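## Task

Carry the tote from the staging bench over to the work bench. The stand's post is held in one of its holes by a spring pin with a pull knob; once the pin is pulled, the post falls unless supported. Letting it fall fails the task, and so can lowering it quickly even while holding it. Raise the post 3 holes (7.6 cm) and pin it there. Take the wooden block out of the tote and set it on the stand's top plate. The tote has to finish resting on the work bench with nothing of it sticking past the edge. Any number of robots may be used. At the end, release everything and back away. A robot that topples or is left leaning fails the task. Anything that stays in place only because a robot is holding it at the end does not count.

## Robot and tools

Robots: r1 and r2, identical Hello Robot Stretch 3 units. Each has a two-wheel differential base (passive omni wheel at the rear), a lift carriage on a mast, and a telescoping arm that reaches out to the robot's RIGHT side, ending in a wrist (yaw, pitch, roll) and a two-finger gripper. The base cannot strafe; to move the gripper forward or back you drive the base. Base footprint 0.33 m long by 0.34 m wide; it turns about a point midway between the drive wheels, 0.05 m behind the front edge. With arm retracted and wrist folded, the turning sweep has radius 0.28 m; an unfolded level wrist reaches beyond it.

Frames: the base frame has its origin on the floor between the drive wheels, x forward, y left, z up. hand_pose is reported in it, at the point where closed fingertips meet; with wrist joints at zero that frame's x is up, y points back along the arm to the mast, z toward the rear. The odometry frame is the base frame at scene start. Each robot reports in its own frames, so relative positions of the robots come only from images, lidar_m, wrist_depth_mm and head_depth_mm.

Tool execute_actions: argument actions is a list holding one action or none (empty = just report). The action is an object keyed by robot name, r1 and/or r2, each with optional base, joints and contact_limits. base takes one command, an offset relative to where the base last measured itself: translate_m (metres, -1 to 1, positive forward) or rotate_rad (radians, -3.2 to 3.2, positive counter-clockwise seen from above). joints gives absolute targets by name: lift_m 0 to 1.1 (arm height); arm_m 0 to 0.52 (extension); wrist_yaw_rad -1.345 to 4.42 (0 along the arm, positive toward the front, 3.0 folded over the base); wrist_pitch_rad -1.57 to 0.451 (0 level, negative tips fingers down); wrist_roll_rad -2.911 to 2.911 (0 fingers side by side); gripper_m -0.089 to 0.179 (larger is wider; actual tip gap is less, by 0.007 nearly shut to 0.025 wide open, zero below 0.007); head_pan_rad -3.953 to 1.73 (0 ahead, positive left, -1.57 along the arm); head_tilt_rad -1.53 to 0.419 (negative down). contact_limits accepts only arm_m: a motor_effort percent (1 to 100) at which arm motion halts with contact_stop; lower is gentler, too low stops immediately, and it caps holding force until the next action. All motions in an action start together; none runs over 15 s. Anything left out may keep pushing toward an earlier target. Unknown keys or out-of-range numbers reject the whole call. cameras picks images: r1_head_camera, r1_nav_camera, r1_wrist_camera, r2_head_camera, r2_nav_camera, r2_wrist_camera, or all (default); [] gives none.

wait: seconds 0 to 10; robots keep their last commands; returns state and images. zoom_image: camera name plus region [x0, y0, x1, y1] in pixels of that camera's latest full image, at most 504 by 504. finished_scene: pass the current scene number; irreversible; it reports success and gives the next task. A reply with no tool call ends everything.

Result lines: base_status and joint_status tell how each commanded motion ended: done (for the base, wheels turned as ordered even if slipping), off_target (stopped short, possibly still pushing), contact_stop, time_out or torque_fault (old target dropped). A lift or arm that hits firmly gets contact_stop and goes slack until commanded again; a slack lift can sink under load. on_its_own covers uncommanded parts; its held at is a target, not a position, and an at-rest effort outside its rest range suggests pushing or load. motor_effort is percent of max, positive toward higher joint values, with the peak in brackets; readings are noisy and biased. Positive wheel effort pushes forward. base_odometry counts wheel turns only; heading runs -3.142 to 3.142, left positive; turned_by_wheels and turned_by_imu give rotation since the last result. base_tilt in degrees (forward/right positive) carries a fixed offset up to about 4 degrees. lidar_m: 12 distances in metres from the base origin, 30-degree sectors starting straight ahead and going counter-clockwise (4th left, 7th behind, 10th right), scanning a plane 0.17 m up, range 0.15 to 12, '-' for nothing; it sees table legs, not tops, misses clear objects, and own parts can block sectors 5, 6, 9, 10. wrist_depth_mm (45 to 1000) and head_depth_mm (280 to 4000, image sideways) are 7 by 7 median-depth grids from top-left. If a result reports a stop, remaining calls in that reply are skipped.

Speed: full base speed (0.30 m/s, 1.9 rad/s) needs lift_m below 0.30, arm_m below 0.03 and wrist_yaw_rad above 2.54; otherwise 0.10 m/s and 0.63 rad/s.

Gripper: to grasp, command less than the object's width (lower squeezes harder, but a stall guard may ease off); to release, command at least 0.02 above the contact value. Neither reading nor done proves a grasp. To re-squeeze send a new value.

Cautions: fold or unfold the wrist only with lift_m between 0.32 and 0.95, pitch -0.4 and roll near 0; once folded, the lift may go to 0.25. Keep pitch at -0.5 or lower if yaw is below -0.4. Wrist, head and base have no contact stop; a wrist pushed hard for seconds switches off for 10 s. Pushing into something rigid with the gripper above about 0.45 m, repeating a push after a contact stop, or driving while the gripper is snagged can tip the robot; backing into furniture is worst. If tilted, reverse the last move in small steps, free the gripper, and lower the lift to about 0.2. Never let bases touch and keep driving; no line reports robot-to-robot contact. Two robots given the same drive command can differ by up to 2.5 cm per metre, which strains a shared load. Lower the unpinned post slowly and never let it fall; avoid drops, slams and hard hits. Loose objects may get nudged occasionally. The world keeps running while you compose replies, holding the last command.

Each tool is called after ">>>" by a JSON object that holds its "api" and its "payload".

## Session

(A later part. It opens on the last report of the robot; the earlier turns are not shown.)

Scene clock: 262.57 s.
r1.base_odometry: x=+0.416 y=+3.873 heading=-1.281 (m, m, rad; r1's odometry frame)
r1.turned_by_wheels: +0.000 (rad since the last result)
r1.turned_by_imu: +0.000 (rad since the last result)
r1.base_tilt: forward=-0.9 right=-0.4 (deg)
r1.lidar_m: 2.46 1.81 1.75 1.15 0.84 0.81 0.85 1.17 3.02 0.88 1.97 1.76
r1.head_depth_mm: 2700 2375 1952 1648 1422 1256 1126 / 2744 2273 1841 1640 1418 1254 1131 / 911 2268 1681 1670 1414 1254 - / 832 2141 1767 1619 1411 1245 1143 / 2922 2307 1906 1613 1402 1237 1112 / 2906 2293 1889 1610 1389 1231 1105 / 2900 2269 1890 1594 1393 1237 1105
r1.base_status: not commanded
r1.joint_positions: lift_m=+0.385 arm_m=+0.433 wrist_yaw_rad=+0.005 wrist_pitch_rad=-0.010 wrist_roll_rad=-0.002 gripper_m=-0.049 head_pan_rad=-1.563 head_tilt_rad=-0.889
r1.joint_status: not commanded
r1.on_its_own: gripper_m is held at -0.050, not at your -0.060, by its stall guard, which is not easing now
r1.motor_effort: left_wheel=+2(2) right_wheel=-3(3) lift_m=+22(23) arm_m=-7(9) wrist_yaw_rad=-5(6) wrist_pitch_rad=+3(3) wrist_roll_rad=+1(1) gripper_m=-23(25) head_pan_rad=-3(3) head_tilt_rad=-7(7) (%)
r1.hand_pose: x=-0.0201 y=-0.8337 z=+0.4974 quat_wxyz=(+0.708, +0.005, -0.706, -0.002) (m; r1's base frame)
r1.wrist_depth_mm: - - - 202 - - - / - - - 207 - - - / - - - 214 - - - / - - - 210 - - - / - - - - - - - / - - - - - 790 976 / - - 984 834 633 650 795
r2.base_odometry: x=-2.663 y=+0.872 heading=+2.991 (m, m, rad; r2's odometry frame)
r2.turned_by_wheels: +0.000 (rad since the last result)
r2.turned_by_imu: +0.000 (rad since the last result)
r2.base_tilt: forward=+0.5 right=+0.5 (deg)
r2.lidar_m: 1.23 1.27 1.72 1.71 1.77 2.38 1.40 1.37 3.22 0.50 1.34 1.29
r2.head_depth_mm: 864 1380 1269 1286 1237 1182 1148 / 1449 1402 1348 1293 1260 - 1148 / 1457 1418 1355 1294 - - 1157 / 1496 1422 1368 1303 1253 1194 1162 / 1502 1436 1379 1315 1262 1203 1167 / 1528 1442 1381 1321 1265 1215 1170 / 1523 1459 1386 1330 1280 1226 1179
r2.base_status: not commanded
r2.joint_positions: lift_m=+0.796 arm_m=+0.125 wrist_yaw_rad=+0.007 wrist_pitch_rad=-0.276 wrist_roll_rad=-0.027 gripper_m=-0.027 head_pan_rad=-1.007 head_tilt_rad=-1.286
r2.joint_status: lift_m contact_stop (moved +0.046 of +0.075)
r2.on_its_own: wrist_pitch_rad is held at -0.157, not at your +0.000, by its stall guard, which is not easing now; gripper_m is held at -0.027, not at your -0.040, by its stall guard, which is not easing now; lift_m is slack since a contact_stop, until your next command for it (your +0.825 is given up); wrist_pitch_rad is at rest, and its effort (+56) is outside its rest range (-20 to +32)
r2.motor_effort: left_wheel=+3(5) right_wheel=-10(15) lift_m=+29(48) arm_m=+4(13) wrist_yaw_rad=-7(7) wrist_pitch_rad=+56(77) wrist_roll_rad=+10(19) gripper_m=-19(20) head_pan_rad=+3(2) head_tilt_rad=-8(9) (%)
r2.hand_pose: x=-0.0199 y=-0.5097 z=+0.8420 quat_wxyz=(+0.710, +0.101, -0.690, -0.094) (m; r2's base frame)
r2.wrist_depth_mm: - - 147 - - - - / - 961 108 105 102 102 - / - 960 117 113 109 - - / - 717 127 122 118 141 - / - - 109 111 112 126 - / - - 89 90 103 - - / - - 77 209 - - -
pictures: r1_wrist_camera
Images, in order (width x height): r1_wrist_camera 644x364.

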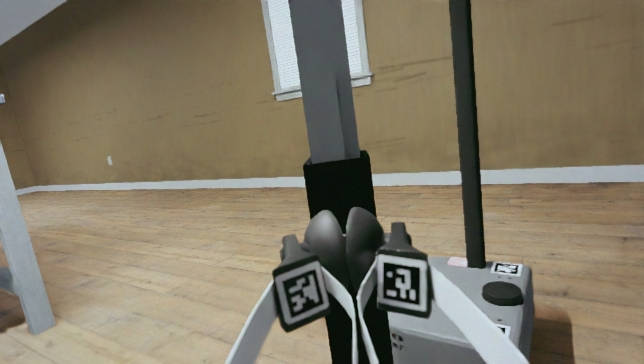

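>>> {"api": "execute_actions", "payload": {"actions": [{"r1":{"joints":{"gripper_m":0.06}},"r2":{"joints":{"lift_m":0.745,"wrist_pitch_rad":0.0,"gripper_m":-0.045}}}], "cameras": []}}

>>> {"api": "execute_actions", "payload": {"actions": [{"r1":{"joints":{"arm_m":0.465}}}], "cameras": []}}

>>> {"api": "execute_actions", "payload": {"actions": [{"r1":{"joints":{"gripper_m":-0.08}}}], "cameras": []}}

>>> {"api": "execute_actions", "payload": {"actions": [{"r1":{"joints":{"arm_m":0.435}}}], "cameras": []}}

>>> {"api": "execute_actions", "payload": {"actions": [{"r1":{"joints":{"gripper_m":-0.085}},"r2":{"joints":{"lift_m":0.825}}}], "cameras": ["r1_wrist_camera"]}}

Scene clock: 264.53 s.
r1.base_odometry: x=+0.416 y=+3.873 heading=-1.281 (m, m, rad; r1's odometry frame)
r1.turned_by_wheels: +0.000 (rad since the last result)
r1.turned_by_imu: +0.000 (rad since the last result)
r1.base_tilt: forward=-1.0 right=-0.4 (deg)
r1.lidar_m: 2.45 1.82 1.75 1.15 0.84 0.81 0.85 1.16 3.01 0.88 1.98 1.76
r1.head_depth_mm: 2700 2384 1948 1649 1426 1258 1127 / 2689 2277 1835 1638 1422 1252 1132 / 920 2277 1681 1667 1410 1247 - / 830 2123 1731 1620 1397 1236 1137 / 2970 2314 1897 1610 1406 1239 1115 / 2898 2290 1885 1614 1393 1235 1108 / 2886 2283 1883 1597 1390 1231 1103
r1.base_status: not commanded
r1.joint_positions: lift_m=+0.385 arm_m=+0.432 wrist_yaw_rad=+0.003 wrist_pitch_rad=-0.018 wrist_roll_rad=-0.002 gripper_m=+0.060 head_pan_rad=-1.563 head_tilt_rad=-0.889
r1.joint_status: all done
r1.motor_effort: left_wheel=+0(2) right_wheel=+0(4) lift_m=+23(22) arm_m=-4(8) wrist_yaw_rad=-3(5) wrist_pitch_rad=+6(6) wrist_roll_rad=+1(1) gripper_m=+0(92) head_pan_rad=-4(3) head_tilt_rad=-6(6) (%)
r1.hand_pose: x=-0.0207 y=-0.8331 z=+0.4952 quat_wxyz=(+0.708, +0.008, -0.706, -0.006) (m; r1's base frame)
r1.wrist_depth_mm: - - - 202 - - - / - - - 207 - - - / - - - 213 - - - / - - - 211 - - - / - - - 214 - - - / - - - 224 714 939 941 / - - 909 839 621 592 782
r2.base_odometry: x=-2.663 y=+0.872 heading=+2.991 (m, m, rad; r2's odometry frame)
r2.turned_by_wheels: +0.000 (rad since the last result)
r2.turned_by_imu: -0.002 (rad since the last result)
r2.base_tilt: forward=+0.2 right=+0.0 (deg)
r2.lidar_m: 1.24 1.27 1.71 1.71 1.77 2.37 1.46 1.37 3.22 0.50 1.48 1.29
r2.head_depth_mm: 880 1401 1244 1287 1241 1182 - / 1462 1425 1348 1294 1260 - 1145 / 1462 1433 1366 1305 - - 1153 / 1494 1433 1378 1314 1261 1190 1166 / 1526 1445 1380 1319 1263 1211 1160 / 1541 1464 1395 1330 1264 1215 1171 / 1548 1464 1399 1335 1272 1229 1170
r2.base_status: not commanded
r2.joint_positions: lift_m=+0.745 arm_m=+0.123 wrist_yaw_rad=+0.013 wrist_pitch_rad=-0.104 wrist_roll_rad=-0.015 gripper_m=-0.041 head_pan_rad=-1.007 head_tilt_rad=-1.286
r2.joint_status: wrist_pitch_rad off_target (ended at -0.104, target +0.000); gripper_m off_target (ended at -0.041, target -0.045); the others done
r2.on_its_own: arm_m is at rest, and its effort (+24) is outside its rest range (-14 to +14); wrist_yaw_rad is at rest, and its effort (-15) is outside its rest range (-12 to +12); wrist_pitch_rad is at rest, and its effort (+49) is outside its rest range (-20 to +32)
r2.motor_effort: left_wheel=+0(2) right_wheel=+1(8) lift_m=+24(27) arm_m=+24(24) wrist_yaw_rad=-15(14) wrist_pitch_rad=+49(98) wrist_roll_rad=+6(9) gripper_m=-24(89) head_pan_rad=+3(3) head_tilt_rad=-9(8) (%)
r2.hand_pose: x=-0.0182 y=-0.5208 z=+0.8332 quat_wxyz=(+0.712, +0.042, -0.700, -0.032) (m; r2's base frame)
r2.wrist_depth_mm: - - 118 114 111 - - / - - 120 117 114 - - / - - 127 122 119 - - / - 934 129 125 122 137 - / - 101 87 93 108 - - / - 482 76 179 - - - / - - - 193 - - -
pictures: none
No camera images: the call's "cameras" was empty. Leave "cameras" out to get every camera's image.

Scene clock: 265.80 s.
r1.base_odometry: x=+0.416 y=+3.873 heading=-1.281 (m, m, rad; r1's odometry frame)
r1.turned_by_wheels: +0.000 (rad since the last result)
r1.turned_by_imu: +0.000 (rad since the last result)
r1.base_tilt: forward=-1.0 right=-0.4 (deg)
r1.lidar_m: 2.46 1.81 1.75 1.14 0.84 0.81 0.84 1.16 3.01 0.88 1.97 1.76
r1.head_depth_mm: 2709 2380 1956 1654 1432 1257 1129 / 2688 2276 1837 1638 1423 1255 1129 / 917 2269 1692 1672 1415 1257 - / 830 2119 1771 1572 1407 1245 1134 / 2945 2309 1884 1617 1399 1242 1112 / 2906 2301 1891 1602 1394 1233 1109 / 2891 2284 1879 1604 1389 1228 1102
r1.base_status: not commanded
r1.joint_positions: lift_m=+0.385 arm_m=+0.465 wrist_yaw_rad=+0.002 wrist_pitch_rad=-0.018 wrist_roll_rad=-0.002 gripper_m=+0.060 head_pan_rad=-1.563 head_tilt_rad=-0.889
r1.joint_status: all done
r1.motor_effort: left_wheel=+1(1) right_wheel=+0(0) lift_m=+23(23) arm_m=+5(4) wrist_yaw_rad=-2(3) wrist_pitch_rad=+6(5) wrist_roll_rad=+1(1) gripper_m=+0(0) head_pan_rad=-3(3) head_tilt_rad=-6(6) (%)
r1.hand_pose: x=-0.0208 y=-0.8654 z=+0.4951 quat_wxyz=(+0.708, +0.008, -0.706, -0.006) (m; r1's base frame)
r1.wrist_depth_mm: - - - 171 - - - / - - - 175 - - - / - - - 180 - - - / - - - 177 - - - / - - - 182 - - - / - - - 153 697 798 949 / - - 910 196 607 581 765
r2.base_odometry: x=-2.663 y=+0.872 heading=+2.991 (m, m, rad; r2's odometry frame)
r2.turned_by_wheels: +0.000 (rad since the last result)
r2.turned_by_imu: +0.000 (rad since the last result)
r2.base_tilt: forward=+0.2 right=-0.1 (deg)
r2.lidar_m: 1.23 1.28 1.71 1.71 1.76 2.37 1.46 1.37 3.21 0.50 1.48 1.29
r2.head_depth_mm: 862 1398 1251 1288 1236 1186 - / 1458 1425 1350 1297 1255 - 1149 / 1474 1434 1362 1310 - - 1153 / 1506 1441 1374 1312 1257 1197 1162 / 1518 1447 1381 1323 1267 1216 1161 / 1531 1460 1386 1329 1271 1216 1169 / 1551 1474 1402 1335 1280 1225 1177
r2.base_status: not commanded
r2.joint_positions: lift_m=+0.745 arm_m=+0.123 wrist_yaw_rad=+0.013 wrist_pitch_rad=-0.103 wrist_roll_rad=-0.015 gripper_m=-0.035 head_pan_rad=-1.007 head_tilt_rad=-1.286
r2.joint_status: not commanded
r2.on_its_own: gripper_m is held at -0.036, not at your -0.045, by its stall guard, which is not easing now; arm_m is at rest, and its effort (+24) is outside its rest range (-14 to +14); wrist_yaw_rad is at rest, and its effort (-14) is outside its rest range (-12 to +12); wrist_pitch_rad is at rest, and its effort (+48) is outside its rest range (-20 to +32)
r2.motor_effort: left_wheel=+0(1) right_wheel=+0(0) lift_m=+24(25) arm_m=+24(24) wrist_yaw_rad=-14(14) wrist_pitch_rad=+48(49) wrist_roll_rad=+6(6) gripper_m=-22(24) head_pan_rad=+3(3) head_tilt_rad=-8(9) (%)
r2.hand_pose: x=-0.0182 y=-0.5208 z=+0.8334 quat_wxyz=(+0.712, +0.042, -0.700, -0.032) (m; r2's base frame)
r2.wrist_depth_mm: - - 118 114 111 - - / - - 120 117 113 - - / - - 126 122 118 - - / - 929 129 125 123 138 - / - 101 87 92 108 - - / - 479 76 178 - - - / - - 496 193 - - -
pictures: none
No camera images: the call's "cameras" was empty. Leave "cameras" out to get every camera's image.

Scene clock: 267.70 s.
r1.base_odometry: x=+0.416 y=+3.873 heading=-1.281 (m, m, rad; r1's odometry frame)
r1.turned_by_wheels: +0.000 (rad since the last result)
r1.turned_by_imu: +0.001 (rad since the last result)
r1.base_tilt: forward=-0.9 right=-0.4 (deg)
r1.lidar_m: 2.45 1.81 1.75 1.14 0.84 0.81 0.85 1.17 2.99 0.88 1.97 1.76
r1.head_depth_mm: 2735 2390 1938 1648 1431 1253 1126 / 2689 2270 1835 1644 1424 1253 1128 / 942 2280 1682 1675 1415 1260 - / 831 2134 1775 1572 1406 1245 1140 / 2918 2306 1896 1609 1398 1237 1113 / 2938 2282 1886 1606 1399 1233 1105 / 2853 2288 1875 1599 1389 1225 1103
r1.base_status: not commanded
r1.joint_positions: lift_m=+0.385 arm_m=+0.465 wrist_yaw_rad=-0.003 wrist_pitch_rad=-0.018 wrist_roll_rad=+0.007 gripper_m=-0.078 head_pan_rad=-1.563 head_tilt_rad=-0.889
r1.joint_status: all done
r1.motor_effort: left_wheel=+2(1) right_wheel=-5(5) lift_m=+22(22) arm_m=+5(5) wrist_yaw_rad=+3(3) wrist_pitch_rad=+6(6) wrist_roll_rad=-3(2) gripper_m=-42(100) head_pan_rad=-2(3) head_tilt_rad=-6(6) (%)
r1.hand_pose: x=-0.0222 y=-0.8653 z=+0.4953 quat_wxyz=(+0.705, +0.005, -0.709, -0.008) (m; r1's base frame)
r1.wrist_depth_mm: - - - 172 - - - / - - - 175 - - - / - - - 180 - - - / - - - 178 - - - / - - - 182 - - - / - - - 149 - 766 945 / - - 957 195 612 607 767
r2.base_odometry: x=-2.663 y=+0.872 heading=+2.991 (m, m, rad; r2's odometry frame)
r2.turned_by_wheels: +0.000 (rad since the last result)
r2.turned_by_imu: +0.000 (rad since the last result)
r2.base_tilt: forward=+0.2 right=+0.0 (deg)
r2.lidar_m: 1.23 1.27 1.71 1.70 1.76 2.37 1.46 1.37 3.21 0.50 1.48 1.29
r2.head_depth_mm: 860 1394 1247 1287 1237 1182 - / 1461 1424 1352 1296 1259 - 1149 / 1465 1423 1363 1307 - - 1150 / 1508 1441 1366 1313 1262 1198 1158 / 1532 1445 1382 1316 1259 1201 1161 / 1532 1459 1388 1331 1279 1212 1163 / 1550 1472 1396 1335 1280 1225 1173
r2.base_status: not commanded
r2.joint_positions: lift_m=+0.745 arm_m=+0.123 wrist_yaw_rad=+0.013 wrist_pitch_rad=-0.103 wrist_roll_rad=-0.015 gripper_m=-0.035 head_pan_rad=-1.007 head_tilt_rad=-1.286
r2.joint_status: not commanded
r2.on_its_own: gripper_m is held at -0.036, not at your -0.045, by its stall guard, which is not easing now; arm_m is at rest, and its effort (+24) is outside its rest range (-14 to +14); wrist_yaw_rad is at rest, and its effort (-14) is outside its rest range (-12 to +12); wrist_pitch_rad is at rest, and its effort (+49) is outside its rest range (-20 to +32)
r2.motor_effort: left_wheel=+1(1) right_wheel=+0(1) lift_m=+25(24) arm_m=+24(24) wrist_yaw_rad=-14(15) wrist_pitch_rad=+49(48) wrist_roll_rad=+7(6) gripper_m=-22(22) head_pan_rad=+3(2) head_tilt_rad=-8(9) (%)
r2.hand_pose: x=-0.0182 y=-0.5208 z=+0.8334 quat_wxyz=(+0.712, +0.042, -0.700, -0.032) (m; r2's base frame)
r2.wrist_depth_mm: - - 117 114 111 - - / - - 121 117 113 - - / - - 126 122 119 - - / - 938 129 125 122 138 - / - 101 87 92 109 - - / - 495 76 179 - - - / - 997 493 192 - - -
pictures: none
No camera images: the call's "cameras" was empty. Leave "cameras" out to get every camera's image.

Scene clock: 269.10 s.
r1.base_odometry: x=+0.416 y=+3.873 heading=-1.281 (m, m, rad; r1's odometry frame)
r1.turned_by_wheels: +0.000 (rad since the last result)
r1.turned_by_imu: +0.004 (rad since the last result)
r1.base_tilt: forward=-1.0 right=-0.4 (deg)
r1.lidar_m: 2.45 1.80 1.75 1.14 0.84 0.81 0.85 1.17 3.02 0.88 1.98 1.77
r1.head_depth_mm: 2714 2393 1935 1643 1427 1258 1126 / 2717 2278 1832 1625 1413 1252 1130 / 942 2269 1685 1673 1417 1258 - / 2974 2112 1775 1632 1411 1248 1141 / 2935 2297 1907 1614 1398 1244 1112 / 2911 2292 1886 1596 1396 1234 1107 / 2883 2285 1874 1594 1387 1231 1104
r1.base_status: not commanded
r1.joint_positions: lift_m=+0.385 arm_m=+0.436 wrist_yaw_rad=+0.001 wrist_pitch_rad=+0.013 wrist_roll_rad=+0.005 gripper_m=-0.071 head_pan_rad=-1.563 head_tilt_rad=-0.890
r1.joint_status: all done
r1.on_its_own: gripper_m is held at -0.073, not at your -0.080, by its stall guard, which is still easing
r1.motor_effort: left_wheel=+0(9) right_wheel=+1(10) lift_m=+23(23) arm_m=-11(23) wrist_yaw_rad=+0(7) wrist_pitch_rad=-3(5) wrist_roll_rad=-2(6) gripper_m=-32(42) head_pan_rad=-4(3) head_tilt_rad=-7(6) (%)
r1.hand_pose: x=-0.0212 y=-0.8374 z=+0.5031 quat_wxyz=(+0.706, -0.004, -0.709, +0.005) (m; r1's base frame)
r1.wrist_depth_mm: - - - 199 - - - / - - - 205 - - - / - - - 211 - - - / - - - 208 - - - / - - - - - - - / - - - - - 823 - / - - - 224 628 662 800
r2.base_odometry: x=-2.663 y=+0.872 heading=+2.991 (m, m, rad; r2's odometry frame)
r2.turned_by_wheels: +0.000 (rad since the last result)
r2.turned_by_imu: -0.003 (rad since the last result)
r2.base_tilt: forward=+0.4 right=+0.3 (deg)
r2.lidar_m: 1.23 1.28 1.71 1.71 1.76 2.37 1.47 1.37 3.21 0.50 1.35 1.29
r2.head_depth_mm: 870 1385 1153 1284 1239 1189 - / 1457 1410 1345 1296 1256 - 1145 / 1466 1421 1363 1297 - - 1153 / 1494 1428 1372 1307 1261 1190 1165 / 1508 1445 1374 1312 1261 1210 1163 / 1526 1451 1388 1325 1273 1218 1170 / 1533 1462 1392 1331 1278 1221 1179
r2.base_status: not commanded
r2.joint_positions: lift_m=+0.745 arm_m=+0.123 wrist_yaw_rad=+0.013 wrist_pitch_rad=-0.158 wrist_roll_rad=-0.014 gripper_m=-0.032 head_pan_rad=-1.007 head_tilt_rad=-1.286
r2.joint_status: not commanded
r2.on_its_own: gripper_m is held at -0.033, not at your -0.045, by its stall guard, which is not easing now; arm_m is at rest, and its effort (+28) is outside its rest range (-14 to +14); wrist_yaw_rad is at rest, and its effort (-14) is outside its rest range (-12 to +12); wrist_pitch_rad is at rest, and its effort (+74) is outside its rest range (-20 to +32)
r2.motor_effort: left_wheel=+0(4) right_wheel=+1(1) lift_m=+29(29) arm_m=+28(31) wrist_yaw_rad=-14(14) wrist_pitch_rad=+74(83) wrist_roll_rad=+6(6) gripper_m=-21(22) head_pan_rad=+2(3) head_tilt_rad=-8(9) (%)
r2.hand_pose: x=-0.0182 y=-0.5174 z=+0.8195 quat_wxyz=(+0.710, +0.061, -0.699, -0.051) (m; r2's base frame)
r2.wrist_depth_mm: - 961 111 109 106 - - / - 121 115 111 108 - - / - 967 122 118 114 - - / - 784 128 123 120 142 - / - 600 97 97 104 - - / - - 78 132 - - - / - - 473 197 - - -
pictures: none
No camera images: the call's "cameras" was empty. Leave "cameras" out to get every camera's image.

Scene clock: 271.13 s.
r1.base_odometry: x=+0.416 y=+3.873 heading=-1.281 (m, m, rad; r1's odometry frame)
r1.turned_by_wheels: +0.000 (rad since the last result)
r1.turned_by_imu: +0.000 (rad since the last result)
r1.base_tilt: forward=-1.0 right=-0.2 (deg)
r1.lidar_m: 2.45 1.81 1.75 1.14 0.84 0.81 0.85 1.17 3.01 0.88 1.98 1.76
r1.head_depth_mm: 2706 2375 1946 1647 1423 1256 1125 / 2704 2283 1836 1635 1421 1251 1131 / 910 2279 1694 1667 1415 1261 - / 831 2169 1770 1635 1409 1244 1140 / 2945 2311 1901 1616 1402 1239 1114 / 2894 2279 1885 1605 1399 1231 1107 / 2881 2284 1887 1597 1385 1226 1100
r1.base_status: not commanded
r1.joint_positions: lift_m=+0.385 arm_m=+0.436 wrist_yaw_rad=+0.001 wrist_pitch_rad=+0.013 wrist_roll_rad=+0.005 gripper_m=-0.076 head_pan_rad=-1.563 head_tilt_rad=-0.890
r1.joint_status: gripper_m off_target (ended at -0.076, target -0.085)
r1.on_its_own: gripper_m is held at -0.078, not at your -0.085, by its stall guard, which is still easing
r1.motor_effort: left_wheel=+0(0) right_wheel=+1(1) lift_m=+23(23) arm_m=-10(10) wrist_yaw_rad=+0(1) wrist_pitch_rad=-3(3) wrist_roll_rad=-1(2) gripper_m=-34(96) head_pan_rad=-4(2) head_tilt_rad=-6(6) (%)
r1.hand_pose: x=-0.0213 y=-0.8374 z=+0.5031 quat_wxyz=(+0.706, -0.004, -0.709, +0.004) (m; r1's base frame)
r1.wrist_depth_mm: - - - 201 - - - / - - - 204 - - - / - - - 211 - - - / - - - 208 - - - / - - - - - - - / - - - - - 809 - / - - - 224 627 659 796
r2.base_odometry: x=-2.663 y=+0.872 heading=+2.991 (m, m, rad; r2's odometry frame)
r2.turned_by_wheels: +0.000 (rad since the last result)
r2.turned_by_imu: -0.001 (rad since the last result)
r2.base_tilt: forward=+0.5 right=+0.4 (deg)
r2.lidar_m: 1.23 1.27 1.71 1.71 1.76 2.36 1.48 1.37 3.22 0.50 1.34 1.29
r2.head_depth_mm: 860 1390 1279 1283 1230 1182 1151 / 1446 1402 1343 1294 1256 - 1150 / 1455 1417 1360 1296 - - 1159 / 1496 1426 1369 1305 1253 1194 1163 / 1508 1429 1374 1311 1254 1207 1163 / 1511 1447 1387 1328 1267 1215 1172 / 1527 1448 1390 1332 1276 1223 1176
r2.base_status: not commanded
r2.joint_positions: lift_m=+0.785 arm_m=+0.124 wrist_yaw_rad=+0.012 wrist_pitch_rad=-0.214 wrist_roll_rad=-0.015 gripper_m=-0.032 head_pan_rad=-1.007 head_tilt_rad=-1.286
r2.joint_status: lift_m contact_stop (moved +0.040 of +0.080)
r2.on_its_own: gripper_m is held at -0.033, not at your -0.045, by its stall guard, which is not easing now; lift_m is slack since a contact_stop, until your next command for it (your +0.825 is given up); arm_m is at rest, and its effort (+18) is outside its rest range (-14 to +14); wrist_yaw_rad is at rest, and its effort (-14) is outside its rest range (-12 to +12); wrist_pitch_rad is at rest, and its effort (+100) is outside its rest range (-20 to +32)
r2.motor_effort: left_wheel=+2(3) right_wheel=-3(10) lift_m=+30(55) arm_m=+18(28) wrist_yaw_rad=-14(14) wrist_pitch_rad=+100(100) wrist_roll_rad=+5(20) gripper_m=-21(21) head_pan_rad=+2(4) head_tilt_rad=-8(8) (%)
r2.hand_pose: x=-0.0185 y=-0.5140 z=+0.8453 quat_wxyz=(+0.709, +0.081, -0.697, -0.071) (m; r2's base frame)
r2.wrist_depth_mm: - - - - - - - / - 116 111 107 104 - - / - 978 118 114 111 - - / - 801 126 123 118 148 - / - 670 106 107 108 - - / - - 84 89 - - - / - - 79 203 - - -
pictures: r1_wrist_camera
Images, in order (width x height): r1_wrist_camera 644x364.

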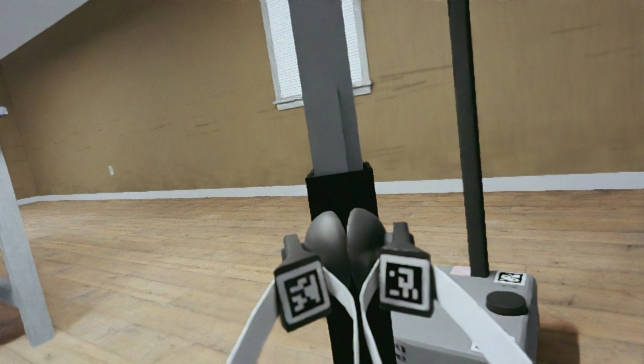

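>>> {"api": "execute_actions", "payload": {"actions": [{"r1":{"joints":{"arm_m":0.425}},"r2":{"joints":{"lift_m":0.775}}}], "cameras": ["r1_wrist_camera","r1_head_camera"]}}

>>> {"api": "execute_actions", "payload": {"actions": [{"r2":{"joints":{"lift_m":0.83}}}], "cameras": []}}

Scene clock: 272.80 s.
r1.base_odometry: x=+0.416 y=+3.873 heading=-1.281 (m, m, rad; r1's odometry frame)
r1.turned_by_wheels: +0.000 (rad since the last result)
r1.turned_by_imu: +0.000 (rad since the last result)
r1.base_tilt: forward=-1.0 right=-0.4 (deg)
r1.lidar_m: 2.45 1.81 1.76 1.14 0.84 0.81 0.85 1.17 3.00 0.88 1.97 1.77
r1.head_depth_mm: 2714 2382 1931 1650 1427 1258 1126 / 2686 2292 1840 1634 1417 1256 1129 / 922 2288 1686 1663 1416 1247 - / 832 2177 1769 1595 1409 1246 1139 / 2911 2311 1901 1612 1402 1240 1107 / 2895 2303 1891 1602 1399 1235 1106 / 2882 2263 1881 1595 1391 1231 1102
r1.base_status: not commanded
r1.joint_positions: lift_m=+0.385 arm_m=+0.425 wrist_yaw_rad=-0.003 wrist_pitch_rad=-0.019 wrist_roll_rad=+0.004 gripper_m=-0.070 head_pan_rad=-1.563 head_tilt_rad=-0.890
r1.joint_status: all done
r1.on_its_own: gripper_m is held at -0.071, not at your -0.085, by its stall guard, which is still easing
r1.motor_effort: left_wheel=+0(1) right_wheel=+1(4) lift_m=+23(23) arm_m=-4(13) wrist_yaw_rad=+3(4) wrist_pitch_rad=+6(6) wrist_roll_rad=-1(2) gripper_m=-26(33) head_pan_rad=-3(3) head_tilt_rad=-6(6) (%)
r1.hand_pose: x=-0.0221 y=-0.8261 z=+0.4951 quat_wxyz=(+0.706, +0.006, -0.708, -0.008) (m; r1's base frame)
r1.wrist_depth_mm: - - - 209 - - - / - - - 216 - - - / - - - 221 - - - / - - - 217 - - - / - - - - - - - / - - - - - 755 960 / - - 959 532 624 641 760
r2.base_odometry: x=-2.663 y=+0.872 heading=+2.991 (m, m, rad; r2's odometry frame)
r2.turned_by_wheels: +0.000 (rad since the last result)
r2.turned_by_imu: +0.000 (rad since the last result)
r2.base_tilt: forward=+0.5 right=+0.4 (deg)
r2.lidar_m: 1.23 1.27 1.71 1.71 1.76 2.37 1.49 1.37 3.23 0.50 1.35 1.29
r2.head_depth_mm: 871 1389 1301 1284 1233 1179 1154 / 1458 1410 1349 1292 1256 - 1143 / 1463 1416 1360 1301 - - 1155 / 1492 1431 1368 1309 1257 1195 1162 / 1502 1434 1370 1314 1265 1214 1171 / 1513 1449 1375 1321 1269 1212 1166 / 1517 1459 1390 1333 1277 1222 1181
r2.base_status: not commanded
r2.joint_positions: lift_m=+0.775 arm_m=+0.124 wrist_yaw_rad=+0.012 wrist_pitch_rad=-0.187 wrist_roll_rad=-0.015 gripper_m=-0.032 head_pan_rad=-1.007 head_tilt_rad=-1.286
r2.joint_status: all done
r2.on_its_own: gripper_m is held at -0.033, not at your -0.045, by its stall guard, which is not easing now; arm_m is at rest, and its effort (+22) is outside its rest range (-14 to +14); wrist_yaw_rad is at rest, and its effort (-13) is outside its rest range (-12 to +12); wrist_pitch_rad is at rest, and its effort (+87) is outside its rest range (-20 to +32)
r2.motor_effort: left_wheel=+1(2) right_wheel=+0(2) lift_m=+28(29) arm_m=+22(22) wrist_yaw_rad=-13(13) wrist_pitch_rad=+87(98) wrist_roll_rad=+5(6) gripper_m=-21(21) head_pan_rad=+3(3) head_tilt_rad=-9(8) (%)
r2.hand_pose: x=-0.0184 y=-0.5158 z=+0.8424 quat_wxyz=(+0.710, +0.071, -0.698, -0.061) (m; r2's base frame)
r2.wrist_depth_mm: - - - - - - - / - 117 112 108 105 - - / - 996 118 115 111 - - / - 787 125 123 118 147 - / - 611 103 104 104 - - / - - 80 88 - - - / - 997 492 199 - - -
pictures: r1_head_camera (sideways: a quarter turn clockwise sets it upright), r1_wrist_camera
Images, in order (width x height): r1_head_camera 896x504, r1_wrist_camera 644x364.

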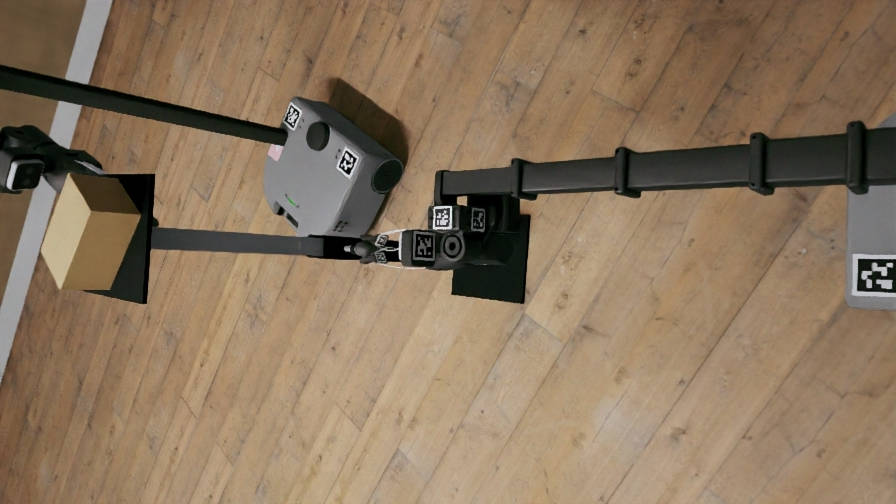

